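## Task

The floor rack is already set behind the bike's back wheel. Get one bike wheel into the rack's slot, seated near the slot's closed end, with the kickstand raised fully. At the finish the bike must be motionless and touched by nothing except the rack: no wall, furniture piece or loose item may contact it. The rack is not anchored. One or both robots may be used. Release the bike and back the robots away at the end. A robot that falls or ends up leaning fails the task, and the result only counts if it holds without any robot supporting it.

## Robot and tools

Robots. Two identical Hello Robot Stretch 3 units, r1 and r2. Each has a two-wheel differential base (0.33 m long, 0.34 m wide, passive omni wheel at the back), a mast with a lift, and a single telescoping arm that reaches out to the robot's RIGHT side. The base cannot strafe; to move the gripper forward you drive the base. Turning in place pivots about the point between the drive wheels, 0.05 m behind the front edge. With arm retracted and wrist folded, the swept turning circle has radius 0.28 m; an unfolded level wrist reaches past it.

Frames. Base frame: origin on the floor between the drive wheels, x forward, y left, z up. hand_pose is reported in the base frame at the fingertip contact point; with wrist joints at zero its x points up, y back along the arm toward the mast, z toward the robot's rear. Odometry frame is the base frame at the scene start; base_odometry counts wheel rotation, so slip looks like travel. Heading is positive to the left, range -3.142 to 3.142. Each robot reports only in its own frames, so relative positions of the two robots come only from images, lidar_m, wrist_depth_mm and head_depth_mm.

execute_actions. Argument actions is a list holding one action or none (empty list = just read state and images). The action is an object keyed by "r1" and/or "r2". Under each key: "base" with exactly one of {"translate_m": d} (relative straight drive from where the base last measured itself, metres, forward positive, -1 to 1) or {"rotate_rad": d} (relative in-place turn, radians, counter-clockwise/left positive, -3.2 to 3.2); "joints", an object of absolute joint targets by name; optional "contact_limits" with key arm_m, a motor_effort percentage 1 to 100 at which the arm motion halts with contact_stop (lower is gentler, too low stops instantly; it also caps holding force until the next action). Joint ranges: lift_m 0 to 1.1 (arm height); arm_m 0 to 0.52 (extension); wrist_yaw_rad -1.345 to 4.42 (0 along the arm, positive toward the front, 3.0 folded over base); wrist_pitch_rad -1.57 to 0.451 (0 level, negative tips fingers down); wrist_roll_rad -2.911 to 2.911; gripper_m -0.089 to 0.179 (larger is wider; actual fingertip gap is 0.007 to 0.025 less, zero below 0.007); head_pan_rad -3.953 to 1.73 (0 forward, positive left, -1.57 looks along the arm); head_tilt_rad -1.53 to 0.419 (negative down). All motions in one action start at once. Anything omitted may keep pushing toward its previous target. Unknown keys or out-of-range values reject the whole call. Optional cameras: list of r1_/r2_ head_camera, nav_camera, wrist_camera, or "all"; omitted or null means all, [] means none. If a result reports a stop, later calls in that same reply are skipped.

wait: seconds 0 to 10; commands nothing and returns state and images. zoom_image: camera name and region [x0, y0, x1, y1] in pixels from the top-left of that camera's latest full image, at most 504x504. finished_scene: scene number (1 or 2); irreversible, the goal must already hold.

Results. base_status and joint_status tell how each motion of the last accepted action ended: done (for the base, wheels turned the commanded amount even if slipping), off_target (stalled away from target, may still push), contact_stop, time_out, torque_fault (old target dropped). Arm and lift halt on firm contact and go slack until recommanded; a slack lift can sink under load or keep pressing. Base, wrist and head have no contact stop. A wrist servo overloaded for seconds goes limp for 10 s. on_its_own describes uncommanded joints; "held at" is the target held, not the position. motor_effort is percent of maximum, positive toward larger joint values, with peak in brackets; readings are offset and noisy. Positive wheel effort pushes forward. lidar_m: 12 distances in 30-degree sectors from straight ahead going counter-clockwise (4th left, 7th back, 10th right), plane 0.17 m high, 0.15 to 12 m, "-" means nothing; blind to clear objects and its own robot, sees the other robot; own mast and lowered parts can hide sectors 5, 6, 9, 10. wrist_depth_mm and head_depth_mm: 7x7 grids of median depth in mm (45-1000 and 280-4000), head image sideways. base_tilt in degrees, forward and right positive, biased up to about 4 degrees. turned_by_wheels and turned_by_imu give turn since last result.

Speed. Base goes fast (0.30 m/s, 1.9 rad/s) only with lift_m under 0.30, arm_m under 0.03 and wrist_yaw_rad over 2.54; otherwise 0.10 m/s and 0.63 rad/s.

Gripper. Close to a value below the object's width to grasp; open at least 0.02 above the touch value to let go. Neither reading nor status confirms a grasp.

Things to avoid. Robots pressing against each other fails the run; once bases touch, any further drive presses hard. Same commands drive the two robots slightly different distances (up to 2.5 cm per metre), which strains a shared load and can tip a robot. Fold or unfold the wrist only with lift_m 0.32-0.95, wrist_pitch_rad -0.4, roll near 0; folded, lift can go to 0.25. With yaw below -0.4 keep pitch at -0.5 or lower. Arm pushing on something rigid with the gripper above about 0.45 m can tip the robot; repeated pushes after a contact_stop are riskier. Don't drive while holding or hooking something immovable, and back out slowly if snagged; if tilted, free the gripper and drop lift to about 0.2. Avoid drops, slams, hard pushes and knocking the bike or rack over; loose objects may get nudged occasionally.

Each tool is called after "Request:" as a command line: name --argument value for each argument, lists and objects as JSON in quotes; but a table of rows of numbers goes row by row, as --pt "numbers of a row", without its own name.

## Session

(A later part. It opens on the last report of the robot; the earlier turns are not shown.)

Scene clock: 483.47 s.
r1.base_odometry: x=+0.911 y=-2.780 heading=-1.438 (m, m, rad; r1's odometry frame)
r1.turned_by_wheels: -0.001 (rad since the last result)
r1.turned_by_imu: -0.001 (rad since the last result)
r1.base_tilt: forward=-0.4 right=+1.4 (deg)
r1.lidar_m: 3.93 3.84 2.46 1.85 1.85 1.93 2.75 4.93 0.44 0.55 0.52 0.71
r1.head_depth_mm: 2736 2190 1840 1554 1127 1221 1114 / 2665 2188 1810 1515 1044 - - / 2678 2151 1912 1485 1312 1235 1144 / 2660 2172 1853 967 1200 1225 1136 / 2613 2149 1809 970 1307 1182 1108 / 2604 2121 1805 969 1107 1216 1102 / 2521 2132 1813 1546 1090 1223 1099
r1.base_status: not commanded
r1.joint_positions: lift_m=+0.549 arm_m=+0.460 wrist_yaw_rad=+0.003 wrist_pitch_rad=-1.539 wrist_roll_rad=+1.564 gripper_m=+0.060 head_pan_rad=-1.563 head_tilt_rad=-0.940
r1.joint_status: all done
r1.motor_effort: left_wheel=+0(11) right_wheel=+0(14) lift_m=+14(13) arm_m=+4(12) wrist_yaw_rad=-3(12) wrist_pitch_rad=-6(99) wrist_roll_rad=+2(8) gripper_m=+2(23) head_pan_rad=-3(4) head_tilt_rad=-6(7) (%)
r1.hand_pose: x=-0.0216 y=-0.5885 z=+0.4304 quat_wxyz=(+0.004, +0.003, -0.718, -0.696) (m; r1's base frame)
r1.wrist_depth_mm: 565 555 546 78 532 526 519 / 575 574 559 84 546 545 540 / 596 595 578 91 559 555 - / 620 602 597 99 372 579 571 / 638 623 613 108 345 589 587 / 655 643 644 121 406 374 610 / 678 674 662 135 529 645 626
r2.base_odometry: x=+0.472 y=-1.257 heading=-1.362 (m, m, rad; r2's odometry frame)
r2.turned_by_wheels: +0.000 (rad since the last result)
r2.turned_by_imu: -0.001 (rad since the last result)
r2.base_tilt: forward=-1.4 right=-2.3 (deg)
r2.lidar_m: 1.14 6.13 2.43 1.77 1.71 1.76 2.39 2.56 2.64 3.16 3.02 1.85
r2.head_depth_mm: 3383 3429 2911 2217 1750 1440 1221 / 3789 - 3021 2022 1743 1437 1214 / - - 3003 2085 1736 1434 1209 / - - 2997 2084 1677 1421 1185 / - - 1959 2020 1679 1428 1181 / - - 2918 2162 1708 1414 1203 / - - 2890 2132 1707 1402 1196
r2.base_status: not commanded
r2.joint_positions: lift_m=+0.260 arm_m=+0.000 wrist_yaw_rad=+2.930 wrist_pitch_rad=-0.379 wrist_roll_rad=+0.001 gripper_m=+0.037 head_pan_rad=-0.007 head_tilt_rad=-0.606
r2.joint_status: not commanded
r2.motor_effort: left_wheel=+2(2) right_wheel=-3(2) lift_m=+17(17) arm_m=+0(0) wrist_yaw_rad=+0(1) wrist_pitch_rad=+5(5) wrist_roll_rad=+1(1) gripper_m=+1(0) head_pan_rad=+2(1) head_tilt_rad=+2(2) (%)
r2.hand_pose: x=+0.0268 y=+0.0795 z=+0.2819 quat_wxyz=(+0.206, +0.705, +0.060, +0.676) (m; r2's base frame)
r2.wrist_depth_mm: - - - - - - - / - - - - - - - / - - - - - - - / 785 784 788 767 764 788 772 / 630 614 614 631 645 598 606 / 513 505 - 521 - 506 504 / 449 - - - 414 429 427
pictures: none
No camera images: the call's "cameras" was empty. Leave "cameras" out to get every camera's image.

Request:
execute_actions --actions '[{"r2": {"base": {"rotate_rad": 1.7}}, "r1": {"joints": {"gripper_m": 0.11}}}]' --cameras '[]'

Request:
execute_actions --actions '[{"r2": {"base": {"translate_m": 0.5}}}]' --cameras '[]'

Request:
execute_actions --actions '[{"r2": {"base": {"rotate_rad": -1.6}}}]' --cameras '[]'

Request:
execute_actions --actions '[{"r2": {"base": {"translate_m": 1.0}, "joints": {"head_pan_rad": -1.2, "head_tilt_rad": -0.8}}}]' --cameras '[]'

Request:
execute_actions --actions '[{"r2": {"base": {"translate_m": 0.6}}}]' --cameras '[]'

Request:
execute_actions --actions '[{"r2": {"base": {"rotate_rad": -0.064}, "joints": {"lift_m": 0.6, "head_pan_rad": -1.57, "head_tilt_rad": -0.95}}}]' --cameras '["r2_head_camera", "r2_nav_camera"]'

Scene clock: 530.90 s.
r1.base_odometry: x=+0.911 y=-2.780 heading=-1.438 (m, m, rad; r1's odometry frame)
r1.turned_by_wheels: +0.000 (rad since the last result)
r1.turned_by_imu: -0.001 (rad since the last result)
r1.base_tilt: forward=-0.4 right=+1.5 (deg)
r1.lidar_m: 1.85 3.82 2.47 1.85 1.85 1.92 2.74 4.94 0.44 0.55 0.52 0.71
r1.head_depth_mm: 2735 2189 1828 1552 1124 1214 1113 / 2699 2180 1823 1531 1041 - - / 2697 2168 1906 1466 1326 1224 1142 / 2655 2151 1857 970 1205 1225 1137 / 2681 2128 1816 973 1300 1194 1103 / 2605 2176 1789 968 1113 1220 1102 / 2519 2134 1791 1541 1093 1215 1098
r1.base_status: not commanded
r1.joint_positions: lift_m=+0.549 arm_m=+0.460 wrist_yaw_rad=+0.003 wrist_pitch_rad=-1.539 wrist_roll_rad=+1.564 gripper_m=+0.110 head_pan_rad=-1.563 head_tilt_rad=-0.940
r1.joint_status: all done
r1.motor_effort: left_wheel=+0(1) right_wheel=+0(0) lift_m=+14(14) arm_m=+4(4) wrist_yaw_rad=-3(2) wrist_pitch_rad=-6(6) wrist_roll_rad=+2(2) gripper_m=+1(80) head_pan_rad=-4(3) head_tilt_rad=-8(7) (%)
r1.hand_pose: x=-0.0216 y=-0.5885 z=+0.4304 quat_wxyz=(+0.004, +0.003, -0.718, -0.696) (m; r1's base frame)
r1.wrist_depth_mm: 559 554 545 78 524 527 521 / 576 574 559 84 546 546 535 / 593 581 577 91 567 563 - / 610 609 598 99 371 582 580 / 643 631 626 109 366 595 595 / 669 648 651 121 411 387 616 / 678 666 663 137 431 644 618
r2.base_odometry: x=+0.472 y=-1.257 heading=+0.338 (m, m, rad; r2's odometry frame)
r2.turned_by_wheels: +1.700 (rad since the last result)
r2.turned_by_imu: +1.700 (rad since the last result)
r2.base_tilt: forward=-1.4 right=-2.3 (deg)
r2.lidar_m: 1.73 1.70 1.83 2.59 2.56 2.76 3.10 3.00 1.73 1.14 4.70 2.18
r2.head_depth_mm: 1730 1947 2224 2229 1762 1442 1223 / 1655 1860 2121 2197 1744 1429 1220 / 1594 1781 1984 2158 1733 1427 1213 / 1532 1693 1909 2095 1727 1424 1214 / 1477 1635 1818 2009 1713 1420 1203 / 1420 1569 1732 1934 1702 1419 1202 / 1369 1507 1668 1857 1697 1407 1195
r2.base_status: done
r2.joint_positions: lift_m=+0.260 arm_m=+0.000 wrist_yaw_rad=+2.930 wrist_pitch_rad=-0.379 wrist_roll_rad=+0.001 gripper_m=+0.037 head_pan_rad=-0.007 head_tilt_rad=-0.605
r2.joint_status: not commanded
r2.motor_effort: left_wheel=-2(6) right_wheel=+3(11) lift_m=+17(17) arm_m=+0(0) wrist_yaw_rad=+0(0) wrist_pitch_rad=+5(5) wrist_roll_rad=+1(1) gripper_m=+0(0) head_pan_rad=+2(2) head_tilt_rad=+2(2) (%)
r2.hand_pose: x=+0.0268 y=+0.0795 z=+0.2819 quat_wxyz=(+0.206, +0.705, +0.060, +0.676) (m; r2's base frame)
r2.wrist_depth_mm: - - - - - - - / - - - - - - - / - - - - - - - / 796 797 790 785 775 770 776 / 624 605 614 638 633 610 606 / 511 501 - 523 - 502 501 / 445 - - - 415 430 432
pictures: none
No camera images: the call's "cameras" was empty. Leave "cameras" out to get every camera's image.

Scene clock: 534.30 s.
r1.base_odometry: x=+0.911 y=-2.780 heading=-1.438 (m, m, rad; r1's odometry frame)
r1.turned_by_wheels: +0.000 (rad since the last result)
r1.turned_by_imu: +0.000 (rad since the last result)
r1.base_tilt: forward=-0.3 right=+1.5 (deg)
r1.lidar_m: 3.93 3.83 2.46 1.86 1.85 1.93 2.75 4.92 0.44 0.55 0.52 0.71
r1.head_depth_mm: 2712 2183 1841 1543 1124 1214 1116 / 2719 2181 1839 1518 1043 - - / 2674 2155 1900 1480 1323 1220 1144 / 2659 2155 1863 968 1203 1221 1135 / 2673 2158 1811 964 1304 1188 1109 / 2599 2154 1804 963 1116 1224 1103 / 2541 2128 1795 1541 1093 1225 1097
r1.base_status: not commanded
r1.joint_positions: lift_m=+0.549 arm_m=+0.460 wrist_yaw_rad=+0.003 wrist_pitch_rad=-1.539 wrist_roll_rad=+1.564 gripper_m=+0.110 head_pan_rad=-1.563 head_tilt_rad=-0.940
r1.joint_status: not commanded
r1.motor_effort: left_wheel=+0(1) right_wheel=+0(0) lift_m=+14(14) arm_m=+4(4) wrist_yaw_rad=-2(2) wrist_pitch_rad=-6(6) wrist_roll_rad=+2(2) gripper_m=+0(0) head_pan_rad=-3(3) head_tilt_rad=-6(7) (%)
r1.hand_pose: x=-0.0216 y=-0.5885 z=+0.4304 quat_wxyz=(+0.004, +0.003, -0.718, -0.696) (m; r1's base frame)
r1.wrist_depth_mm: 561 555 543 78 530 525 519 / 576 584 568 84 546 546 541 / 607 592 583 91 562 555 - / 615 607 599 99 373 569 574 / 624 644 604 109 366 590 586 / 657 647 647 121 408 389 608 / 686 668 663 137 427 636 621
r2.base_odometry: x=+0.943 y=-1.091 heading=+0.337 (m, m, rad; r2's odometry frame)
r2.turned_by_wheels: +0.000 (rad since the last result)
r2.turned_by_imu: -0.001 (rad since the last result)
r2.base_tilt: forward=-1.5 right=-2.2 (deg)
r2.lidar_m: 1.26 1.24 1.33 2.00 2.77 2.98 3.55 3.48 1.27 2.17 3.42 1.59
r2.head_depth_mm: 1258 1419 1620 1891 1743 1441 1223 / 1203 1349 1541 1782 1740 1438 1219 / 1154 1295 1455 1672 1748 1426 1217 / 1110 1235 1389 1573 1711 1425 1212 / 1066 1185 1322 1493 1664 1420 1201 / 1030 1135 1264 1424 1593 1406 1199 / 994 1093 1210 1349 1535 1411 1192
r2.base_status: done
r2.joint_positions: lift_m=+0.260 arm_m=+0.000 wrist_yaw_rad=+2.930 wrist_pitch_rad=-0.379 wrist_roll_rad=+0.001 gripper_m=+0.037 head_pan_rad=-0.007 head_tilt_rad=-0.605
r2.joint_status: not commanded
r2.motor_effort: left_wheel=-2(5) right_wheel=+2(8) lift_m=+17(17) arm_m=+0(0) wrist_yaw_rad=+1(0) wrist_pitch_rad=+5(5) wrist_roll_rad=+1(1) gripper_m=+0(1) head_pan_rad=+2(2) head_tilt_rad=+1(2) (%)
r2.hand_pose: x=+0.0268 y=+0.0795 z=+0.2819 quat_wxyz=(+0.206, +0.705, +0.060, +0.676) (m; r2's base frame)
r2.wrist_depth_mm: - - - - - - 983 / - - - - - - - / - - - - - - 983 / 777 759 782 765 789 792 791 / 626 610 612 635 638 610 617 / 506 510 - 523 - 504 506 / 441 - - - 414 426 425
pictures: none
No camera images: the call's "cameras" was empty. Leave "cameras" out to get every camera's image.

Scene clock: 536.57 s.
r1.base_odometry: x=+0.911 y=-2.780 heading=-1.438 (m, m, rad; r1's odometry frame)
r1.turned_by_wheels: +0.000 (rad since the last result)
r1.turned_by_imu: +0.000 (rad since the last result)
r1.base_tilt: forward=-0.5 right=+1.4 (deg)
r1.lidar_m: 3.91 3.82 2.47 1.86 1.85 1.93 2.75 4.93 0.44 0.55 0.52 0.71
r1.head_depth_mm: 2724 2187 1829 1540 1127 1223 1116 / 2706 2187 1829 1519 1043 - - / 2737 2168 1904 1483 1321 1226 1140 / 2692 2143 1854 970 1209 1223 1131 / 2663 2141 1808 978 1299 1184 1101 / 2602 2151 1783 965 1107 1222 1101 / 2506 2119 1792 1538 1087 1217 1100
r1.base_status: not commanded
r1.joint_positions: lift_m=+0.549 arm_m=+0.460 wrist_yaw_rad=+0.003 wrist_pitch_rad=-1.539 wrist_roll_rad=+1.564 gripper_m=+0.110 head_pan_rad=-1.563 head_tilt_rad=-0.940
r1.joint_status: not commanded
r1.motor_effort: left_wheel=+0(0) right_wheel=+0(0) lift_m=+14(14) arm_m=+4(4) wrist_yaw_rad=-2(3) wrist_pitch_rad=-6(6) wrist_roll_rad=+2(2) gripper_m=+1(0) head_pan_rad=-4(3) head_tilt_rad=-7(7) (%)
r1.hand_pose: x=-0.0216 y=-0.5885 z=+0.4304 quat_wxyz=(+0.004, +0.003, -0.718, -0.696) (m; r1's base frame)
r1.wrist_depth_mm: 561 559 546 78 519 523 524 / 582 568 566 84 541 553 539 / 594 581 578 91 552 558 - / 612 607 587 99 373 582 569 / 633 617 615 109 362 588 583 / 664 648 653 122 410 388 597 / 687 664 662 137 423 634 623
r2.base_odometry: x=+0.943 y=-1.091 heading=-1.262 (m, m, rad; r2's odometry frame)
r2.turned_by_wheels: -1.600 (rad since the last result)
r2.turned_by_imu: -1.602 (rad since the last result)
r2.base_tilt: forward=-1.4 right=-2.3 (deg)
r2.lidar_m: 1.80 3.62 1.62 1.26 1.25 1.32 1.94 2.76 2.94 3.56 3.47 1.27
r2.head_depth_mm: - - 2791 1995 1699 1441 1195 / - - 2739 2124 1748 1430 1218 / - - 3038 2208 1726 1432 1209 / - - 3001 2190 1722 1427 1209 / - - 2954 2185 1712 1421 1205 / - - 2950 2175 1705 1415 1200 / - - 2908 2164 1702 1406 1194
r2.base_status: done
r2.joint_positions: lift_m=+0.260 arm_m=+0.000 wrist_yaw_rad=+2.930 wrist_pitch_rad=-0.379 wrist_roll_rad=+0.001 gripper_m=+0.037 head_pan_rad=-0.007 head_tilt_rad=-0.605
r2.joint_status: not commanded
r2.motor_effort: left_wheel=+2(9) right_wheel=-3(7) lift_m=+17(17) arm_m=+0(0) wrist_yaw_rad=+0(0) wrist_pitch_rad=+5(5) wrist_roll_rad=+1(1) gripper_m=+0(0) head_pan_rad=+1(1) head_tilt_rad=+1(2) (%)
r2.hand_pose: x=+0.0268 y=+0.0794 z=+0.2819 quat_wxyz=(+0.206, +0.705, +0.060, +0.676) (m; r2's base frame)
r2.wrist_depth_mm: 885 - - - - - - / 960 - - - - - - / 997 - - - - - - / 783 804 784 770 781 801 762 / 623 612 602 649 634 618 611 / 513 507 - 527 - 498 507 / 451 - - - 415 424 430
pictures: none
No camera images: the call's "cameras" was empty. Leave "cameras" out to get every camera's image.

Scene clock: 541.67 s.
r1.base_odometry: x=+0.911 y=-2.780 heading=-1.438 (m, m, rad; r1's odometry frame)
r1.turned_by_wheels: +0.000 (rad since the last result)
r1.turned_by_imu: +0.000 (rad since the last result)
r1.base_tilt: forward=-0.4 right=+1.5 (deg)
r1.lidar_m: 3.94 3.81 2.47 1.85 1.85 1.93 2.75 4.91 0.44 0.55 0.52 0.71
r1.head_depth_mm: 2715 2187 1829 1545 1125 1224 1113 / 2690 2174 1838 1525 1047 - - / 2679 2144 1905 1468 1333 1228 1142 / 2667 2185 1867 972 1215 1224 1140 / 2679 2161 1803 972 1311 1186 1105 / 2549 2136 1803 967 1112 1226 1096 / 2541 2148 1803 1553 1087 1220 1104
r1.base_status: not commanded
r1.joint_positions: lift_m=+0.549 arm_m=+0.460 wrist_yaw_rad=+0.003 wrist_pitch_rad=-1.539 wrist_roll_rad=+1.564 gripper_m=+0.110 head_pan_rad=-1.563 head_tilt_rad=-0.940
r1.joint_status: not commanded
r1.motor_effort: left_wheel=-1(1) right_wheel=+0(0) lift_m=+14(14) arm_m=+4(4) wrist_yaw_rad=-1(2) wrist_pitch_rad=-6(6) wrist_roll_rad=+3(2) gripper_m=+0(1) head_pan_rad=-4(3) head_tilt_rad=-7(7) (%)
r1.hand_pose: x=-0.0216 y=-0.5885 z=+0.4304 quat_wxyz=(+0.004, +0.003, -0.718, -0.696) (m; r1's base frame)
r1.wrist_depth_mm: 566 562 536 78 525 524 521 / 571 567 560 84 542 538 532 / 589 580 587 91 558 561 - / 615 603 594 100 374 575 575 / 631 622 615 109 368 601 587 / 664 652 629 121 412 392 614 / 676 668 662 137 429 644 629
r2.base_odometry: x=+1.247 y=-2.044 heading=-1.262 (m, m, rad; r2's odometry frame)
r2.turned_by_wheels: +0.000 (rad since the last result)
r2.turned_by_imu: -0.002 (rad since the last result)
r2.base_tilt: forward=-1.5 right=-2.4 (deg)
r2.lidar_m: 4.80 4.84 2.17 1.69 1.67 1.77 2.61 3.65 3.91 3.11 0.55 0.71
r2.head_depth_mm: 2660 2860 2167 1769 1503 1293 1093 / 2648 2821 2166 1771 1496 1283 1132 / 2629 2786 2149 1762 1485 1289 1135 / 2640 2796 2145 1750 1482 1237 1132 / 2617 2601 2075 1659 1476 1252 1128 / 2531 2449 2131 1598 1212 1269 1120 / 2637 2415 2121 1735 1249 1272 1117
r2.base_status: done
r2.joint_positions: lift_m=+0.260 arm_m=+0.000 wrist_yaw_rad=+2.930 wrist_pitch_rad=-0.379 wrist_roll_rad=+0.001 gripper_m=+0.037 head_pan_rad=-1.193 head_tilt_rad=-0.790
r2.joint_status: all done
r2.motor_effort: left_wheel=+2(8) right_wheel=-2(7) lift_m=+17(17) arm_m=-1(0) wrist_yaw_rad=+0(0) wrist_pitch_rad=+5(5) wrist_roll_rad=+1(1) gripper_m=+0(0) head_pan_rad=-3(25) head_tilt_rad=-3(16) (%)
r2.hand_pose: x=+0.0268 y=+0.0794 z=+0.2819 quat_wxyz=(+0.206, +0.705, +0.060, +0.676) (m; r2's base frame)
r2.wrist_depth_mm: - - - - - - - / - - - - - - - / - - - - - - - / 790 758 779 787 764 739 770 / 623 611 615 646 638 610 609 / 514 511 - 522 - 509 506 / 444 - - - 424 426 430
pictures: none
No camera images: the call's "cameras" was empty. Leave "cameras" out to get every camera's image.

Scene clock: 545.30 s.
r1.base_odometry: x=+0.911 y=-2.780 heading=-1.438 (m, m, rad; r1's odometry frame)
r1.turned_by_wheels: +0.000 (rad since the last result)
r1.turned_by_imu: +0.000 (rad since the last result)
r1.base_tilt: forward=-0.5 right=+1.4 (deg)
r1.lidar_m: 3.92 3.83 2.47 1.85 1.84 1.92 2.74 4.92 0.44 0.55 0.52 0.71
r1.head_depth_mm: 2708 2176 1824 1558 1132 1210 1109 / 2718 2160 1831 1519 1047 - - / 2703 2169 1907 1480 1317 1224 1137 / 2614 2151 1852 972 1209 1223 1138 / 2562 1996 1458 970 1310 1189 1101 / 2516 1274 1545 966 1111 1220 1096 / 2518 2128 1795 1533 1094 1214 1099
r1.base_status: not commanded
r1.joint_positions: lift_m=+0.549 arm_m=+0.460 wrist_yaw_rad=+0.003 wrist_pitch_rad=-1.539 wrist_roll_rad=+1.564 gripper_m=+0.110 head_pan_rad=-1.563 head_tilt_rad=-0.940
r1.joint_status: not commanded
r1.motor_effort: left_wheel=+0(1) right_wheel=+1(0) lift_m=+14(14) arm_m=+4(4) wrist_yaw_rad=-2(2) wrist_pitch_rad=-6(6) wrist_roll_rad=+2(2) gripper_m=+1(1) head_pan_rad=-3(4) head_tilt_rad=-5(7) (%)
r1.hand_pose: x=-0.0216 y=-0.5885 z=+0.4304 quat_wxyz=(+0.004, +0.003, -0.718, -0.696) (m; r1's base frame)
r1.wrist_depth_mm: 563 549 543 78 530 538 519 / 578 571 566 84 546 538 537 / 586 587 585 91 557 556 - / 611 599 594 100 370 579 576 / 476 550 610 109 365 598 588 / 485 486 638 121 405 388 610 / 500 584 656 138 425 635 621
r2.base_odometry: x=+1.429 y=-2.616 heading=-1.262 (m, m, rad; r2's odometry frame)
r2.turned_by_wheels: +0.000 (rad since the last result)
r2.turned_by_imu: -0.001 (rad since the last result)
r2.base_tilt: forward=-1.4 right=-2.3 (deg)
r2.lidar_m: 4.42 4.51 2.50 1.94 1.93 2.04 2.99 4.20 0.53 0.49 0.47 0.72
r2.head_depth_mm: 2360 2514 2195 1773 1494 799 1120 / 2461 1122 1982 1555 1431 938 1116 / 2442 2664 2030 1514 806 1216 1134 / 2444 2668 2144 760 895 1210 1131 / 2457 2661 2130 1702 1094 1286 1123 / 2444 2650 2134 1738 1472 1272 1123 / 2418 2629 2111 1741 1466 1265 1114
r2.base_status: done
r2.joint_positions: lift_m=+0.260 arm_m=+0.000 wrist_yaw_rad=+2.930 wrist_pitch_rad=-0.379 wrist_roll_rad=+0.001 gripper_m=+0.037 head_pan_rad=-1.193 head_tilt_rad=-0.790
r2.joint_status: not commanded
r2.motor_effort: left_wheel=+2(7) right_wheel=-2(6) lift_m=+17(17) arm_m=-1(0) wrist_yaw_rad=+0(0) wrist_pitch_rad=+5(5) wrist_roll_rad=+1(1) gripper_m=+0(0) head_pan_rad=-2(2) head_tilt_rad=-4(3) (%)
r2.hand_pose: x=+0.0268 y=+0.0794 z=+0.2819 quat_wxyz=(+0.206, +0.705, +0.060, +0.676) (m; r2's base frame)
r2.wrist_depth_mm: - - - - - - - / - - - - - - - / - - - - - - - / 783 792 794 776 769 772 778 / 623 620 612 633 634 604 615 / 513 507 - 528 - 506 508 / 452 - - - 415 428 429
pictures: none
No camera images: the call's "cameras" was empty. Leave "cameras" out to get every camera's image.

Scene clock: 549.23 s.
r1.base_odometry: x=+0.911 y=-2.780 heading=-1.438 (m, m, rad; r1's odometry frame)
r1.turned_by_wheels: +0.000 (rad since the last result)
r1.turned_by_imu: +0.000 (rad since the last result)
r1.base_tilt: forward=-0.4 right=+1.5 (deg)
r1.lidar_m: 3.92 3.81 2.47 1.86 1.85 1.93 2.75 4.95 0.44 0.55 0.52 0.71
r1.head_depth_mm: 2722 2201 1830 1546 1125 1215 1109 / 2699 2192 1821 1509 1047 - - / 2652 2166 1895 1479 1320 1228 1136 / 2664 2137 1853 967 1204 1224 1139 / 2485 1318 1542 967 1300 1187 1104 / 982 2086 1797 965 1107 1216 1100 / 2451 2137 1794 1555 1091 1218 1097
r1.base_status: not commanded
r1.joint_positions: lift_m=+0.549 arm_m=+0.460 wrist_yaw_rad=+0.003 wrist_pitch_rad=-1.539 wrist_roll_rad=+1.564 gripper_m=+0.110 head_pan_rad=-1.563 head_tilt_rad=-0.940
r1.joint_status: not commanded
r1.motor_effort: left_wheel=+0(1) right_wheel=+0(0) lift_m=+14(14) arm_m=+4(4) wrist_yaw_rad=-2(1) wrist_pitch_rad=-6(6) wrist_roll_rad=+2(2) gripper_m=+1(1) head_pan_rad=-3(3) head_tilt_rad=-8(7) (%)
r1.hand_pose: x=-0.0216 y=-0.5885 z=+0.4304 quat_wxyz=(+0.004, +0.003, -0.718, -0.696) (m; r1's base frame)
r1.wrist_depth_mm: 556 553 549 78 527 537 525 / 576 565 561 84 542 541 543 / 599 590 577 91 555 563 - / 615 603 601 100 373 577 573 / 476 558 611 109 364 591 586 / 483 485 631 121 410 386 606 / 501 627 670 137 428 632 617
r2.base_odometry: x=+1.429 y=-2.616 heading=-1.326 (m, m, rad; r2's odometry frame)
r2.turned_by_wheels: -0.064 (rad since the last result)
r2.turned_by_imu: -0.065 (rad since the last result)
r2.base_tilt: forward=-1.4 right=-2.3 (deg)
r2.lidar_m: 4.14 4.52 2.65 1.97 1.93 2.00 2.79 4.18 0.54 0.49 0.47 0.71
r2.head_depth_mm: 2681 2140 1814 1558 1343 1219 1101 / 2670 2160 1805 1558 1297 1258 - / 2636 2138 1793 1552 1148 1249 - / 2632 2121 1795 1546 1184 1265 - / 2445 2006 1536 1430 1152 1230 1091 / 1035 949 1558 721 1076 1204 1092 / 2347 2099 749 730 1301 1209 1088
r2.base_status: done
r2.joint_positions: lift_m=+0.600 arm_m=+0.000 wrist_yaw_rad=+2.930 wrist_pitch_rad=-0.379 wrist_roll_rad=+0.001 gripper_m=+0.037 head_pan_rad=-1.563 head_tilt_rad=-0.938
r2.joint_status: all done
r2.motor_effort: left_wheel=+2(6) right_wheel=-3(7) lift_m=+33(34) arm_m=+0(0) wrist_yaw_rad=+0(0) wrist_pitch_rad=+5(5) wrist_roll_rad=+1(1) gripper_m=-1(1) head_pan_rad=-2(19) head_tilt_rad=-4(14) (%)
r2.hand_pose: x=+0.0268 y=+0.0794 z=+0.6210 quat_wxyz=(+0.206, +0.705, +0.060, +0.676) (m; r2's base frame)
r2.wrist_depth_mm: - - - - - - - / - - - - - - - / - - - - - - - / - - - - - - - / - - - - - - - / 932 940 - 925 - 926 922 / 791 808 - 801 803 812 795
pictures: r2_head_camera (sideways: a quarter turn clockwise sets it upright), r2_nav_camera (sideways: a quarter turn counterclockwise sets it upright)
Images, in order (width x height): r2_head_camera 896x504, r2_nav_camera 672x504.

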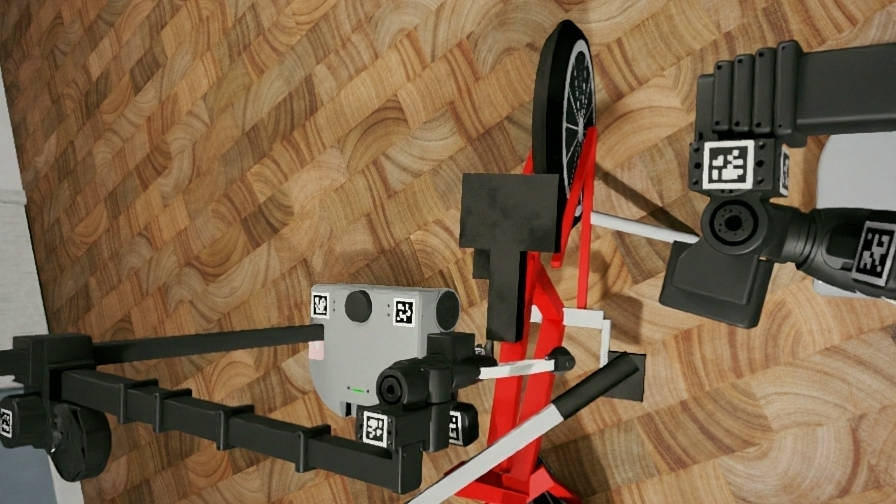

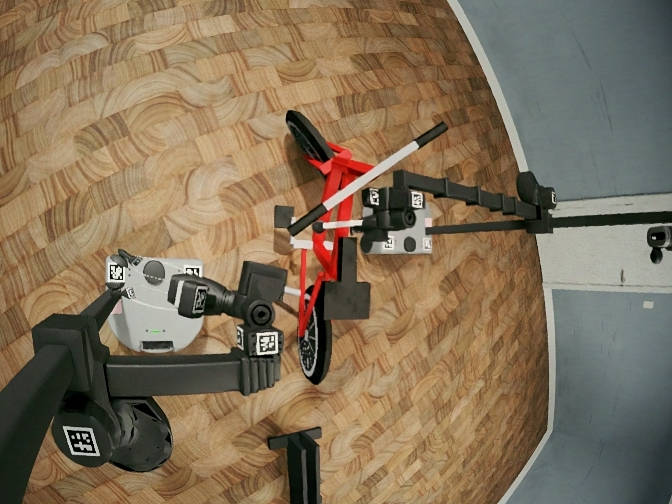

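Request:
execute_actions --actions '[{"r2": {"joints": {"lift_m": 0.4, "arm_m": 0.08, "head_pan_rad": -1.9, "head_tilt_rad": -1.0}}}]' --cameras '["r2_head_camera", "r1_head_camera", "r2_wrist_camera"]'

Scene clock: 573.20 s.
r1.base_odometry: x=+0.911 y=-2.780 heading=-1.438 (m, m, rad; r1's odometry frame)
r1.turned_by_wheels: +0.000 (rad since the last result)
r1.turned_by_imu: -0.001 (rad since the last result)
r1.base_tilt: forward=-0.4 right=+1.5 (deg)
r1.lidar_m: 3.92 3.83 2.46 1.85 1.84 1.92 2.74 4.93 0.44 0.55 0.52 0.71
r1.head_depth_mm: 2707 2187 1824 1549 1126 1217 1103 / 2722 2175 1823 1520 1045 - - / 2701 2142 1907 1472 1329 1223 1145 / 2659 2171 1850 971 1207 1228 1140 / 2572 2036 1475 968 1306 1192 1102 / 2542 1157 1536 964 1106 1215 1099 / 2506 2069 1791 1564 1089 1217 1100
r1.base_status: not commanded
r1.joint_positions: lift_m=+0.549 arm_m=+0.460 wrist_yaw_rad=+0.003 wrist_pitch_rad=-1.539 wrist_roll_rad=+1.564 gripper_m=+0.110 head_pan_rad=-1.563 head_tilt_rad=-0.940
r1.joint_status: not commanded
r1.motor_effort: left_wheel=-1(0) right_wheel=+0(0) lift_m=+14(14) arm_m=+4(4) wrist_yaw_rad=-3(3) wrist_pitch_rad=-6(6) wrist_roll_rad=+2(2) gripper_m=+1(2) head_pan_rad=-3(3) head_tilt_rad=-8(6) (%)
r1.hand_pose: x=-0.0216 y=-0.5885 z=+0.4304 quat_wxyz=(+0.004, +0.003, -0.718, -0.696) (m; r1's base frame)
r1.wrist_depth_mm: 556 552 550 78 533 524 515 / 584 570 562 84 545 553 543 / 593 582 588 91 555 566 - / 606 611 604 99 372 578 576 / 482 564 624 110 364 591 589 / 481 487 644 121 410 388 607 / 500 623 663 137 424 638 624
r2.base_odometry: x=+1.429 y=-2.616 heading=-1.326 (m, m, rad; r2's odometry frame)
r2.turned_by_wheels: +0.000 (rad since the last result)
r2.turned_by_imu: -0.001 (rad since the last result)
r2.base_tilt: forward=-1.4 right=-2.3 (deg)
r2.lidar_m: 4.11 4.50 2.65 1.97 1.93 2.00 2.79 4.19 0.54 0.49 0.47 0.72
r2.head_depth_mm: 2416 1988 1723 1502 1342 1210 1117 / 2407 2001 1711 1508 1341 1207 1121 / 2370 1996 1710 1499 1329 1220 - / 2380 1980 1702 1491 1308 1193 - / 2370 1972 1703 868 1197 1183 1088 / 2340 1978 1692 1466 1271 1193 1085 / 2316 1964 1581 1349 1093 1176 1084
r2.base_status: not commanded
r2.joint_positions: lift_m=+0.400 arm_m=+0.080 wrist_yaw_rad=+2.930 wrist_pitch_rad=-0.379 wrist_roll_rad=+0.001 gripper_m=+0.037 head_pan_rad=-1.893 head_tilt_rad=-0.987
r2.joint_status: all done
r2.motor_effort: left_wheel=+2(2) right_wheel=-2(2) lift_m=+17(29) arm_m=+7(9) wrist_yaw_rad=+0(1) wrist_pitch_rad=+5(5) wrist_roll_rad=+1(1) gripper_m=+0(0) head_pan_rad=-3(17) head_tilt_rad=-4(9) (%)
r2.hand_pose: x=+0.0268 y=-0.0005 z=+0.4218 quat_wxyz=(+0.206, +0.705, +0.060, +0.676) (m; r2's base frame)
r2.wrist_depth_mm: - - - - - - - / - - - - - - - / - - - - - - - / - - - - - - - / 807 828 867 859 845 818 798 / 694 672 685 688 - 688 683 / 586 590 - 594 563 582 599
pictures: r1_head_camera (sideways: a quarter turn clockwise sets it upright), r2_head_camera (sideways: a quarter turn clockwise sets it upright), r2_wrist_camera
Images, in order (width x height): r1_head_camera 896x504, r2_head_camera 896x504, r2_wrist_camera 644x364.

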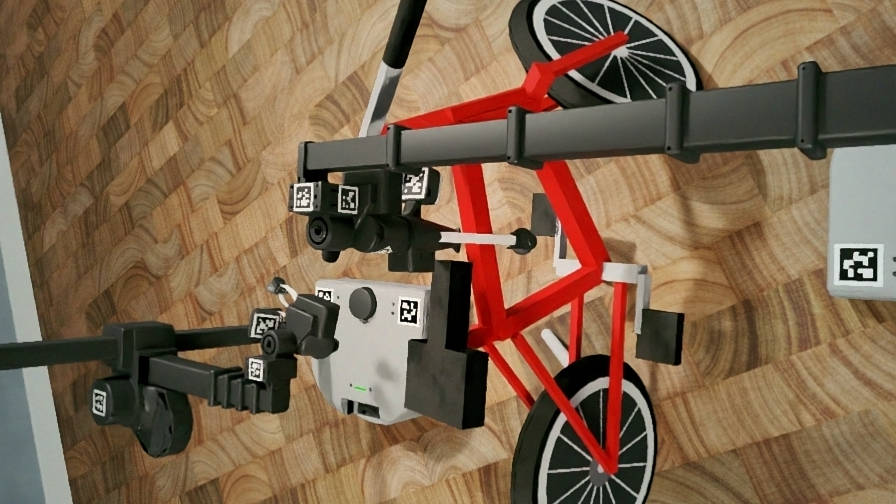

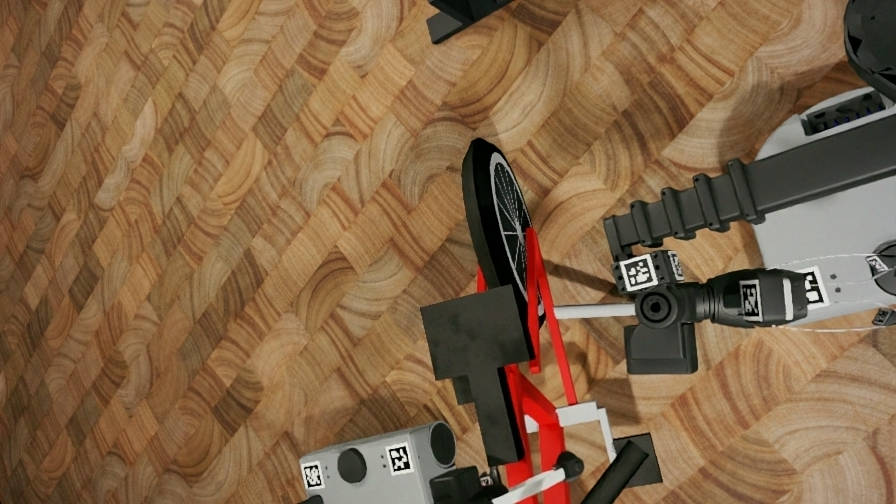

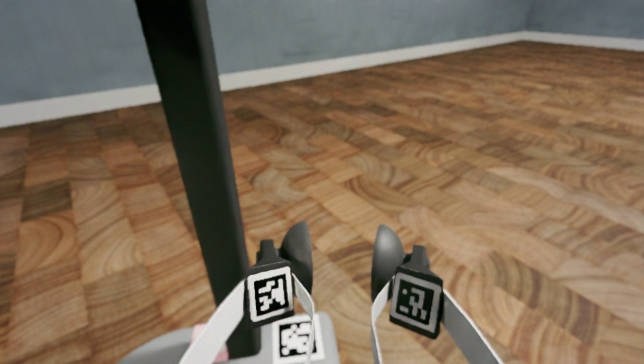

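Request:
execute_actions --actions '[{"r2": {"joints": {"arm_m": 0.2}, "contact_limits": {"arm_m": 12}}}]' --cameras '["r2_head_camera", "r1_head_camera"]'

Scene clock: 584.67 s.
r1.base_odometry: x=+0.911 y=-2.780 heading=-1.438 (m, m, rad; r1's odometry frame)
r1.turned_by_wheels: +0.000 (rad since the last result)
r1.turned_by_imu: +0.000 (rad since the last result)
r1.base_tilt: forward=-0.4 right=+1.4 (deg)
r1.lidar_m: 3.90 3.83 2.46 1.86 1.85 1.93 2.74 4.94 0.44 0.55 0.52 0.71
r1.head_depth_mm: 2715 2187 1825 1545 1120 1215 1115 / 2710 2173 1822 1516 1045 - - / 2719 2167 1911 1476 1322 1224 1139 / 2668 2162 1849 970 1198 1226 1137 / 2624 2034 1191 969 1306 1191 1105 / 2582 1161 995 959 1112 1219 1100 / 2526 2059 1802 1549 1090 1211 1096
r1.base_status: not commanded
r1.joint_positions: lift_m=+0.549 arm_m=+0.460 wrist_yaw_rad=+0.003 wrist_pitch_rad=-1.539 wrist_roll_rad=+1.564 gripper_m=+0.110 head_pan_rad=-1.563 head_tilt_rad=-0.940
r1.joint_status: not commanded
r1.motor_effort: left_wheel=-1(0) right_wheel=+0(1) lift_m=+13(14) arm_m=+4(4) wrist_yaw_rad=-2(3) wrist_pitch_rad=-6(5) wrist_roll_rad=+2(2) gripper_m=+0(1) head_pan_rad=-3(3) head_tilt_rad=-6(7) (%)
r1.hand_pose: x=-0.0216 y=-0.5885 z=+0.4304 quat_wxyz=(+0.004, +0.003, -0.718, -0.696) (m; r1's base frame)
r1.wrist_depth_mm: 559 558 547 78 535 529 524 / 576 563 564 84 546 542 541 / 591 585 584 91 566 559 - / 618 614 603 99 367 574 572 / 483 552 623 109 365 589 590 / 484 488 636 121 411 390 622 / 501 625 657 137 423 634 619
r2.base_odometry: x=+1.429 y=-2.616 heading=-1.326 (m, m, rad; r2's odometry frame)
r2.turned_by_wheels: +0.000 (rad since the last result)
r2.turned_by_imu: -0.001 (rad since the last result)
r2.base_tilt: forward=-1.4 right=-2.3 (deg)
r2.lidar_m: 4.12 4.51 2.64 1.97 1.94 2.00 2.79 4.19 0.54 0.49 0.47 0.72
r2.head_depth_mm: 2412 2008 1719 1497 1339 1210 1123 / 2416 2012 1709 1508 1338 1204 1128 / 2384 1987 1705 1498 1335 1218 - / 2372 1985 1712 1498 1309 1200 - / 2360 1979 1699 866 1278 1182 1072 / 2360 1967 1694 1475 1263 1194 1085 / 2331 1957 1588 1354 1090 1178 1085
r2.base_status: not commanded
r2.joint_positions: lift_m=+0.400 arm_m=+0.200 wrist_yaw_rad=+2.930 wrist_pitch_rad=-0.379 wrist_roll_rad=+0.001 gripper_m=+0.037 head_pan_rad=-1.893 head_tilt_rad=-0.987
r2.joint_status: all done
r2.motor_effort: left_wheel=+2(2) right_wheel=-3(2) lift_m=+17(17) arm_m=+7(7) wrist_yaw_rad=+0(0) wrist_pitch_rad=+5(5) wrist_roll_rad=+1(1) gripper_m=+0(0) head_pan_rad=-2(3) head_tilt_rad=-5(4) (%)
r2.contact_limits: arm_m 12 (drawing in: default 30, maximum 49; extending or still: default 42, maximum 68)
r2.hand_pose: x=+0.0268 y=-0.1205 z=+0.4218 quat_wxyz=(+0.206, +0.705, +0.060, +0.676) (m; r2's base frame)
r2.wrist_depth_mm: - - - - - - - / - - - - - - - / - - - - - - - / - - - - - - - / 831 831 840 853 868 830 832 / 685 728 - 668 - 679 680 / 577 - - 584 564 588 587
pictures: r1_head_camera (sideways: a quarter turn clockwise sets it upright), r2_head_camera (sideways: a quarter turn clockwise sets it upright)
Images, in order (width x height): r1_head_camera 896x504, r2_head_camera 896x504.

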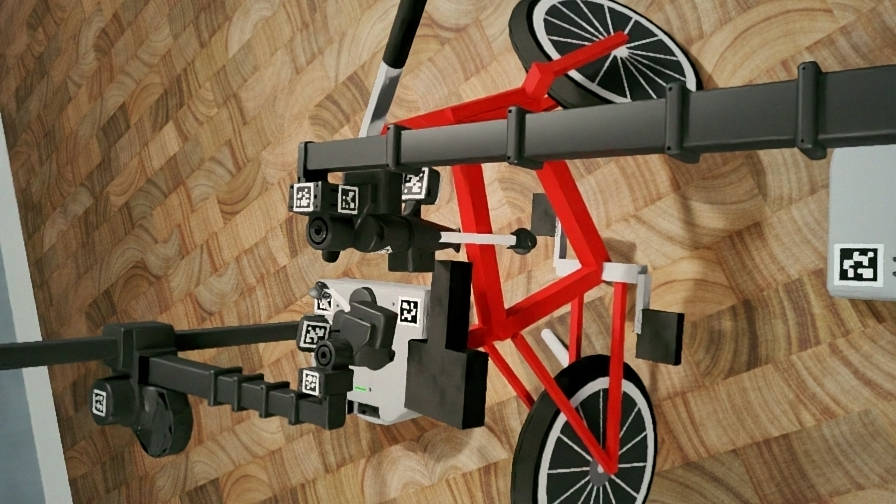

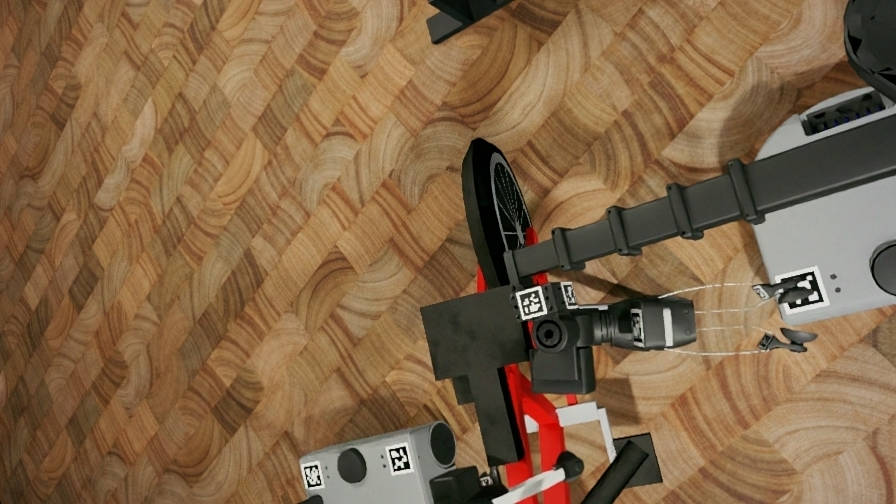

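Request:
execute_actions --actions '[{"r2": {"joints": {"lift_m": 0.33}}}]' --cameras '[]'

Request:
execute_actions --actions '[{"r2": {"joints": {"arm_m": 0.27}, "contact_limits": {"arm_m": 12}}}]' --cameras '["r2_head_camera", "r1_head_camera"]'

Scene clock: 594.43 s.
r1.base_odometry: x=+0.911 y=-2.780 heading=-1.438 (m, m, rad; r1's odometry frame)
r1.turned_by_wheels: +0.000 (rad since the last result)
r1.turned_by_imu: +0.000 (rad since the last result)
r1.base_tilt: forward=-0.5 right=+1.4 (deg)
r1.lidar_m: 3.93 3.82 2.47 1.85 1.84 1.92 2.75 4.92 0.44 0.55 0.52 0.71
r1.head_depth_mm: 2694 2189 1835 1541 1128 1217 1112 / 2720 2180 1825 1508 1049 - - / 2694 2158 1912 1482 1317 1229 1147 / 2653 2184 1861 973 1204 1227 1138 / 2576 2005 1516 971 1306 1186 1102 / 2555 1218 1078 963 1118 1211 1103 / 2532 2109 1790 1543 1094 1222 1095
r1.base_status: not commanded
r1.joint_positions: lift_m=+0.549 arm_m=+0.460 wrist_yaw_rad=+0.003 wrist_pitch_rad=-1.539 wrist_roll_rad=+1.564 gripper_m=+0.110 head_pan_rad=-1.563 head_tilt_rad=-0.940
r1.joint_status: not commanded
r1.motor_effort: left_wheel=-1(0) right_wheel=+0(0) lift_m=+13(14) arm_m=+4(4) wrist_yaw_rad=-2(2) wrist_pitch_rad=-6(6) wrist_roll_rad=+2(2) gripper_m=+0(0) head_pan_rad=-3(3) head_tilt_rad=-8(7) (%)
r1.hand_pose: x=-0.0216 y=-0.5885 z=+0.4304 quat_wxyz=(+0.004, +0.003, -0.718, -0.696) (m; r1's base frame)
r1.wrist_depth_mm: 559 555 552 78 523 530 523 / 578 571 555 84 550 545 535 / 593 591 583 91 562 555 - / 618 604 597 99 369 572 580 / 474 556 618 110 368 591 585 / 479 485 641 121 408 386 609 / 502 615 661 137 427 639 629
r2.base_odometry: x=+1.429 y=-2.616 heading=-1.326 (m, m, rad; r2's odometry frame)
r2.turned_by_wheels: +0.000 (rad since the last result)
r2.turned_by_imu: -0.001 (rad since the last result)
r2.base_tilt: forward=-1.4 right=-2.3 (deg)
r2.lidar_m: 4.12 4.51 2.64 1.98 1.93 2.00 2.80 4.20 0.54 0.49 0.47 0.72
r2.head_depth_mm: 2406 2012 1720 1500 1339 1210 1113 / 2410 2016 1725 1509 1337 1210 1125 / 2383 1976 1716 1509 1333 1221 - / 2384 1972 1714 1492 1291 1188 - / 2360 1983 1706 868 1081 1177 1082 / 2363 1963 1692 1473 1265 1192 1083 / 2350 1951 1583 1360 1090 1171 1084
r2.base_status: not commanded
r2.joint_positions: lift_m=+0.330 arm_m=+0.200 wrist_yaw_rad=+2.930 wrist_pitch_rad=-0.379 wrist_roll_rad=+0.001 gripper_m=+0.037 head_pan_rad=-1.893 head_tilt_rad=-0.987
r2.joint_status: all done
r2.motor_effort: left_wheel=+2(2) right_wheel=-3(3) lift_m=+17(16) arm_m=+7(7) wrist_yaw_rad=+1(0) wrist_pitch_rad=+5(5) wrist_roll_rad=+1(1) gripper_m=+0(0) head_pan_rad=-2(2) head_tilt_rad=-4(5) (%)
r2.hand_pose: x=+0.0268 y=-0.1205 z=+0.3518 quat_wxyz=(+0.206, +0.705, +0.060, +0.676) (m; r2's base frame)
r2.wrist_depth_mm: - - - - - - - / - - - - - - - / - - - - - - - / 889 948 893 914 906 944 934 / 718 760 - 745 755 726 734 / 597 - - 588 - 601 604 / 506 - - 492 497 511 507
pictures: none
No camera images: the call's "cameras" was empty. Leave "cameras" out to get every camera's image.

Scene clock: 595.73 s.
r1.base_odometry: x=+0.911 y=-2.780 heading=-1.438 (m, m, rad; r1's odometry frame)
r1.turned_by_wheels: +0.000 (rad since the last result)
r1.turned_by_imu: +0.000 (rad since the last result)
r1.base_tilt: forward=-0.4 right=+1.5 (deg)
r1.lidar_m: 3.92 3.82 2.47 1.86 1.85 1.92 2.74 4.91 0.43 0.55 0.52 0.71
r1.head_depth_mm: 2716 2182 1828 1549 1127 1213 1114 / 2684 2162 1847 1526 1049 - - / 2737 2163 1924 1480 1323 1228 1137 / 2655 2176 1848 1477 1217 1227 1135 / 2566 1992 1547 983 1294 1185 1108 / 2563 1212 1107 934 1119 1228 1104 / 2555 2143 1801 1561 1094 1215 1099
r1.base_status: not commanded
r1.joint_positions: lift_m=+0.549 arm_m=+0.460 wrist_yaw_rad=+0.003 wrist_pitch_rad=-1.539 wrist_roll_rad=+1.564 gripper_m=+0.110 head_pan_rad=-1.563 head_tilt_rad=-0.940
r1.joint_status: not commanded
r1.motor_effort: left_wheel=+0(0) right_wheel=+0(1) lift_m=+14(14) arm_m=+4(4) wrist_yaw_rad=-3(3) wrist_pitch_rad=-6(6) wrist_roll_rad=+2(2) gripper_m=+0(0) head_pan_rad=-4(3) head_tilt_rad=-7(6) (%)
r1.hand_pose: x=-0.0216 y=-0.5885 z=+0.4304 quat_wxyz=(+0.004, +0.003, -0.718, -0.696) (m; r1's base frame)
r1.wrist_depth_mm: 557 558 549 78 531 532 530 / 571 584 563 84 546 546 539 / 590 589 579 91 551 561 - / 614 600 614 99 381 578 583 / 473 555 617 109 358 598 590 / 482 484 647 121 410 389 600 / 498 629 655 137 422 632 626
r2.base_odometry: x=+1.429 y=-2.616 heading=-1.326 (m, m, rad; r2's odometry frame)
r2.turned_by_wheels: +0.000 (rad since the last result)
r2.turned_by_imu: +0.000 (rad since the last result)
r2.base_tilt: forward=-1.4 right=-2.3 (deg)
r2.lidar_m: 4.13 4.51 2.65 1.97 1.93 2.00 2.79 4.18 0.54 0.49 0.47 0.72
r2.head_depth_mm: 2415 2012 1730 1496 1340 1208 1112 / 2401 2003 1715 1505 1339 1205 1126 / 2386 1991 1711 1496 1331 1220 - / 2379 1982 1704 1494 1301 1193 - / 2360 1972 1702 866 1271 1197 1089 / 2359 1943 1686 1488 1259 1192 1084 / 2354 1965 1581 1352 1076 1173 1084
r2.base_status: not commanded
r2.joint_positions: lift_m=+0.330 arm_m=+0.228 wrist_yaw_rad=+2.933 wrist_pitch_rad=-0.380 wrist_roll_rad=+0.001 gripper_m=+0.037 head_pan_rad=-1.893 head_tilt_rad=-0.988
r2.joint_status: arm_m contact_stop (moved +0.028 of +0.070)
r2.on_its_own: arm_m is slack since a contact_stop, until your next command for it (your +0.270 is given up)
r2.motor_effort: left_wheel=+2(2) right_wheel=-3(2) lift_m=+18(19) arm_m=+1(15) wrist_yaw_rad=-3(3) wrist_pitch_rad=+5(5) wrist_roll_rad=+1(1) gripper_m=-1(1) head_pan_rad=-2(2) head_tilt_rad=-4(5) (%)
r2.contact_limits: arm_m 12 (drawing in: default 30, maximum 49; extending or still: default 42, maximum 68)
r2.hand_pose: x=+0.0262 y=-0.1488 z=+0.3516 quat_wxyz=(+0.206, +0.705, +0.061, +0.677) (m; r2's base frame)
r2.wrist_depth_mm: - - - - - - - / - - - - - - - / - - - - - - - / 935 939 939 942 918 893 909 / 719 757 - 718 756 723 712 / 611 - - 586 - 591 600 / 504 - - 517 490 507 500
pictures: r1_head_camera (sideways: a quarter turn clockwise sets it upright), r2_head_camera (sideways: a quarter turn clockwise sets it upright)
Images, in order (width x height): r1_head_camera 896x504, r2_head_camera 896x504.

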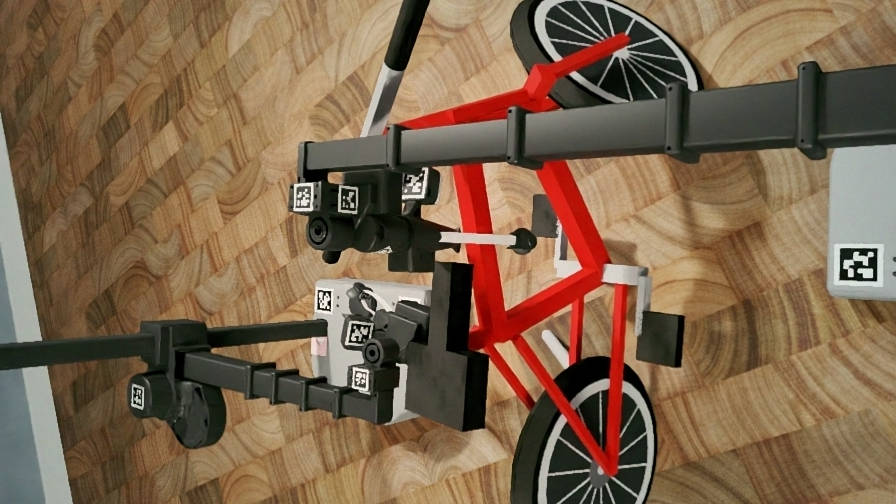

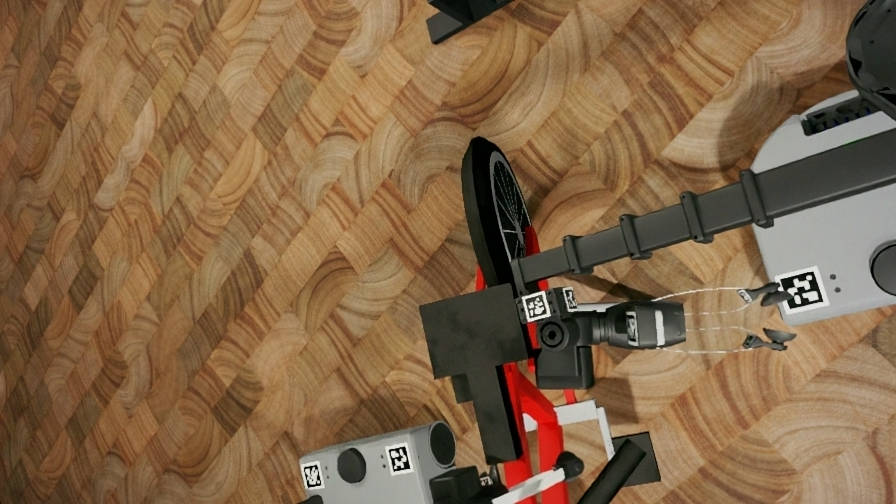

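Request:
execute_actions --actions '[{"r2": {"joints": {"arm_m": 0.33}}, "r1": {"joints": {"arm_m": 0.365}}}]' --cameras '["r2_head_camera", "r1_head_camera", "r1_wrist_camera"]'

Scene clock: 606.07 s.
r1.base_odometry: x=+0.911 y=-2.780 heading=-1.438 (m, m, rad; r1's odometry frame)
r1.turned_by_wheels: +0.000 (rad since the last result)
r1.turned_by_imu: +0.000 (rad since the last result)
r1.base_tilt: forward=-0.4 right=+1.4 (deg)
r1.lidar_m: 3.93 3.83 2.46 1.86 1.85 1.92 2.74 4.93 0.40 1.06 0.51 0.68
r1.head_depth_mm: 2704 2206 1834 1580 1086 1205 1107 / 2711 2181 1812 1602 1031 1119 - / 2666 2162 1883 - 1315 1230 1137 / 2680 2160 1800 1561 1177 1228 1141 / 2563 1970 1553 1014 1149 1178 1104 / 2572 1215 1483 905 1089 1205 1101 / 2523 2125 1795 1550 1060 1210 1096
r1.base_status: not commanded
r1.joint_positions: lift_m=+0.549 arm_m=+0.365 wrist_yaw_rad=-0.007 wrist_pitch_rad=-1.536 wrist_roll_rad=+1.564 gripper_m=+0.110 head_pan_rad=-1.563 head_tilt_rad=-0.940
r1.joint_status: all done
r1.motor_effort: left_wheel=+3(9) right_wheel=-7(15) lift_m=+14(14) arm_m=-1(3) wrist_yaw_rad=+4(7) wrist_pitch_rad=-7(7) wrist_roll_rad=+2(2) gripper_m=-1(2) head_pan_rad=-4(3) head_tilt_rad=-8(8) (%)
r1.hand_pose: x=-0.0214 y=-0.4946 z=+0.4304 quat_wxyz=(+0.000, +0.000, -0.719, -0.695) (m; r1's base frame)
r1.wrist_depth_mm: 556 559 64 69 532 532 - / 574 570 69 72 553 541 - / 593 591 75 76 569 564 - / 614 614 83 81 574 579 - / 511 626 90 89 400 595 587 / 483 619 101 100 415 608 600 / 497 665 664 113 641 633 631
r2.base_odometry: x=+1.429 y=-2.616 heading=-1.326 (m, m, rad; r2's odometry frame)
r2.turned_by_wheels: +0.000 (rad since the last result)
r2.turned_by_imu: -0.009 (rad since the last result)
r2.base_tilt: forward=-1.3 right=-2.2 (deg)
r2.lidar_m: 4.08 4.51 2.67 1.97 1.93 1.99 2.77 4.19 0.60 0.52 0.71 0.75
r2.head_depth_mm: 2402 2008 1711 1480 1338 1206 1109 / 2385 1992 1704 1498 1334 1205 1124 / 2376 1982 1705 1300 1329 1215 - / 2356 1963 1711 1514 1328 1196 - / 2354 1966 1691 888 1268 1190 1081 / 2331 1960 1692 932 1281 1190 1086 / 2354 1955 1614 990 1118 1189 1086
r2.base_status: not commanded
r2.joint_positions: lift_m=+0.330 arm_m=+0.329 wrist_yaw_rad=+2.935 wrist_pitch_rad=-0.380 wrist_roll_rad=+0.001 gripper_m=+0.037 head_pan_rad=-1.894 head_tilt_rad=-0.990
r2.joint_status: all done
r2.on_its_own: arm_m is at rest, and its effort (+18) is outside its rest range (-14 to +14)
r2.motor_effort: left_wheel=+2(17) right_wheel=-11(20) lift_m=+21(21) arm_m=+18(36) wrist_yaw_rad=-4(5) wrist_pitch_rad=+5(6) wrist_roll_rad=+1(1) gripper_m=-1(0) head_pan_rad=-3(3) head_tilt_rad=-3(5) (%)
r2.hand_pose: x=+0.0258 y=-0.2496 z=+0.3515 quat_wxyz=(+0.205, +0.705, +0.061, +0.677) (m; r2's base frame)
r2.wrist_depth_mm: - - - - - - - / - - - - - - - / - - - - - - - / 933 917 985 948 923 894 926 / 748 752 - 713 750 722 704 / 593 - - 601 - 584 597 / 507 - - 499 487 507 501
pictures: r1_head_camera (sideways: a quarter turn clockwise sets it upright), r1_wrist_camera, r2_head_camera (sideways: a quarter turn clockwise sets it upright)
Images, in order (width x height): r1_head_camera 896x504, r1_wrist_camera 644x364, r2_head_camera 896x504.

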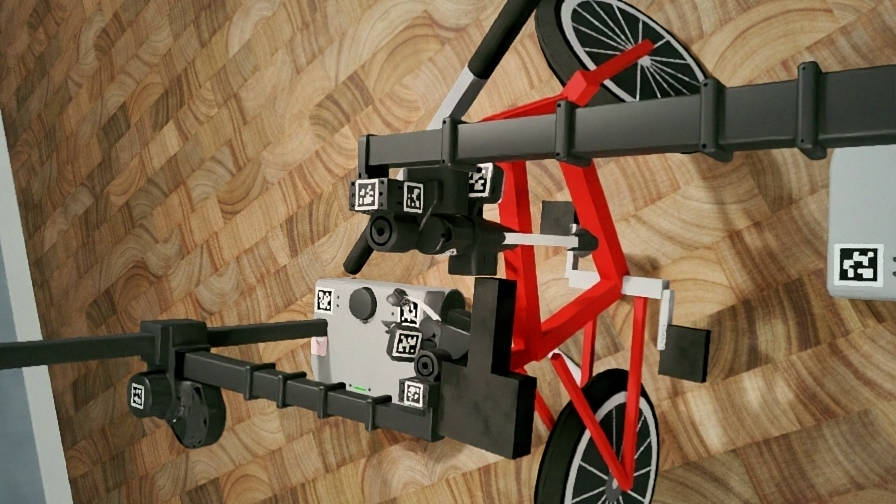

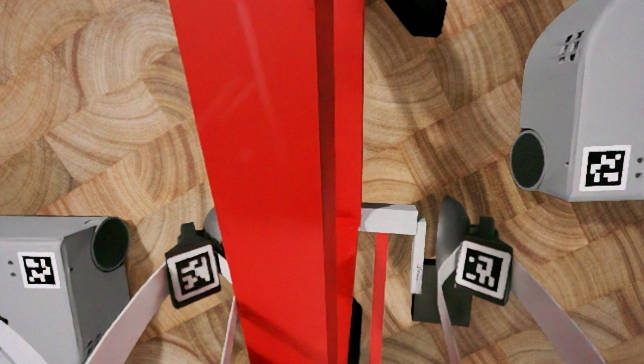

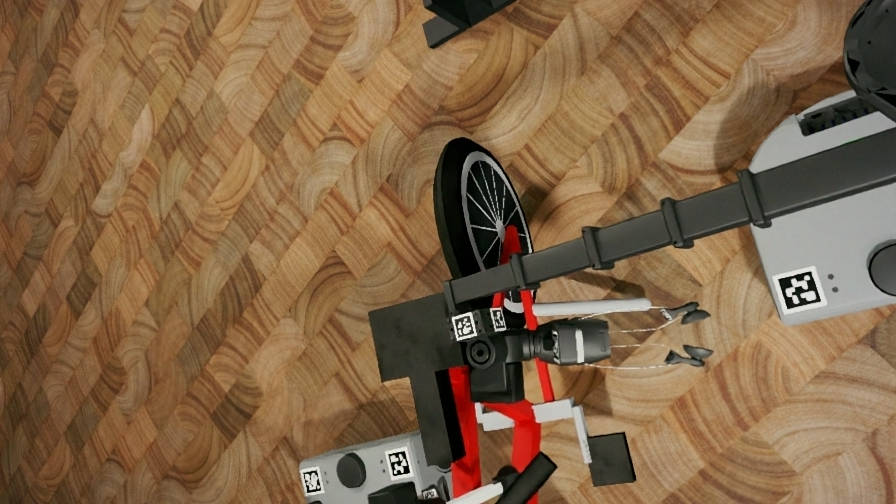

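Request:
execute_actions --actions '[{"r2": {"joints": {"arm_m": 0.36}}, "r1": {"joints": {"lift_m": 0.585}}}]' --cameras '["r2_head_camera", "r1_wrist_camera"]'

Scene clock: 613.77 s.
r1.base_odometry: x=+0.911 y=-2.780 heading=-1.438 (m, m, rad; r1's odometry frame)
r1.turned_by_wheels: +0.000 (rad since the last result)
r1.turned_by_imu: -0.001 (rad since the last result)
r1.base_tilt: forward=-0.3 right=+1.5 (deg)
r1.lidar_m: 3.93 3.82 2.47 1.86 1.85 1.92 2.75 4.94 0.40 1.06 0.49 0.66
r1.head_depth_mm: 2734 2198 1815 1579 1058 1215 1112 / 2691 2186 1833 1578 1001 - - / 2680 2176 1860 - 1032 1232 1140 / 2637 2165 1823 1553 1085 1226 1135 / 2581 1986 1547 1057 1055 1170 1105 / 2567 1213 1479 885 1029 1197 1096 / 2568 2125 1785 1549 1034 1199 1093
r1.base_status: not commanded
r1.joint_positions: lift_m=+0.584 arm_m=+0.365 wrist_yaw_rad=-0.003 wrist_pitch_rad=-1.542 wrist_roll_rad=+1.569 gripper_m=+0.110 head_pan_rad=-1.563 head_tilt_rad=-0.940
r1.joint_status: all done
r1.motor_effort: left_wheel=-1(9) right_wheel=+1(15) lift_m=+39(43) arm_m=+2(3) wrist_yaw_rad=+2(9) wrist_pitch_rad=-4(7) wrist_roll_rad=+0(2) gripper_m=+0(1) head_pan_rad=-3(3) head_tilt_rad=-6(7) (%)
r1.hand_pose: x=-0.0215 y=-0.4927 z=+0.4662 quat_wxyz=(+0.000, -0.001, -0.717, -0.697) (m; r1's base frame)
r1.wrist_depth_mm: 598 590 577 95 392 572 - / 603 607 605 103 581 575 - / 630 619 607 111 603 591 - / 644 651 634 121 607 612 - / 517 650 650 134 434 616 629 / 512 629 670 149 646 665 643 / 313 697 705 163 672 672 660
r2.base_odometry: x=+1.429 y=-2.616 heading=-1.326 (m, m, rad; r2's odometry frame)
r2.turned_by_wheels: +0.000 (rad since the last result)
r2.turned_by_imu: -0.002 (rad since the last result)
r2.base_tilt: forward=-1.4 right=-2.4 (deg)
r2.lidar_m: 4.10 4.51 2.67 1.98 1.93 1.98 2.76 4.18 0.61 0.52 0.72 0.75
r2.head_depth_mm: 2379 1986 1716 1478 1338 1205 1110 / 2369 1988 1710 1501 1333 1204 1123 / 2367 1982 1693 1282 1334 1221 - / 2364 1989 1695 1190 1321 1198 - / 2382 1974 1695 1085 1287 1187 1080 / 2360 1963 1690 925 1286 1194 1084 / 2336 1966 1622 921 1259 1191 1080
r2.base_status: not commanded
r2.joint_positions: lift_m=+0.330 arm_m=+0.359 wrist_yaw_rad=+2.933 wrist_pitch_rad=-0.380 wrist_roll_rad=+0.001 gripper_m=+0.037 head_pan_rad=-1.894 head_tilt_rad=-0.990
r2.joint_status: all done
r2.motor_effort: left_wheel=-1(8) right_wheel=+2(26) lift_m=+20(20) arm_m=+9(22) wrist_yaw_rad=-3(11) wrist_pitch_rad=+5(5) wrist_roll_rad=+1(1) gripper_m=+0(0) head_pan_rad=-2(2) head_tilt_rad=-4(3) (%)
r2.hand_pose: x=+0.0262 y=-0.2803 z=+0.3515 quat_wxyz=(+0.206, +0.705, +0.061, +0.677) (m; r2's base frame)
r2.wrist_depth_mm: - - - - - - - / - - - - - - - / - - - - - - - / 945 928 - 953 921 902 929 / 737 726 - 729 757 706 731 / 598 - - 600 - 594 603 / 507 - - 501 487 505 503
pictures: r1_wrist_camera, r2_head_camera (sideways: a quarter turn clockwise sets it upright)
Images, in order (width x height): r1_wrist_camera 644x364, r2_head_camera 896x504.

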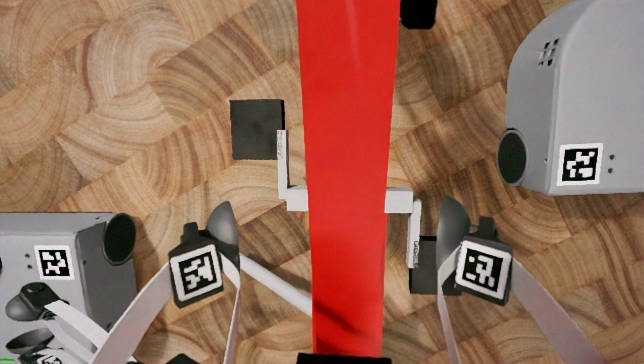

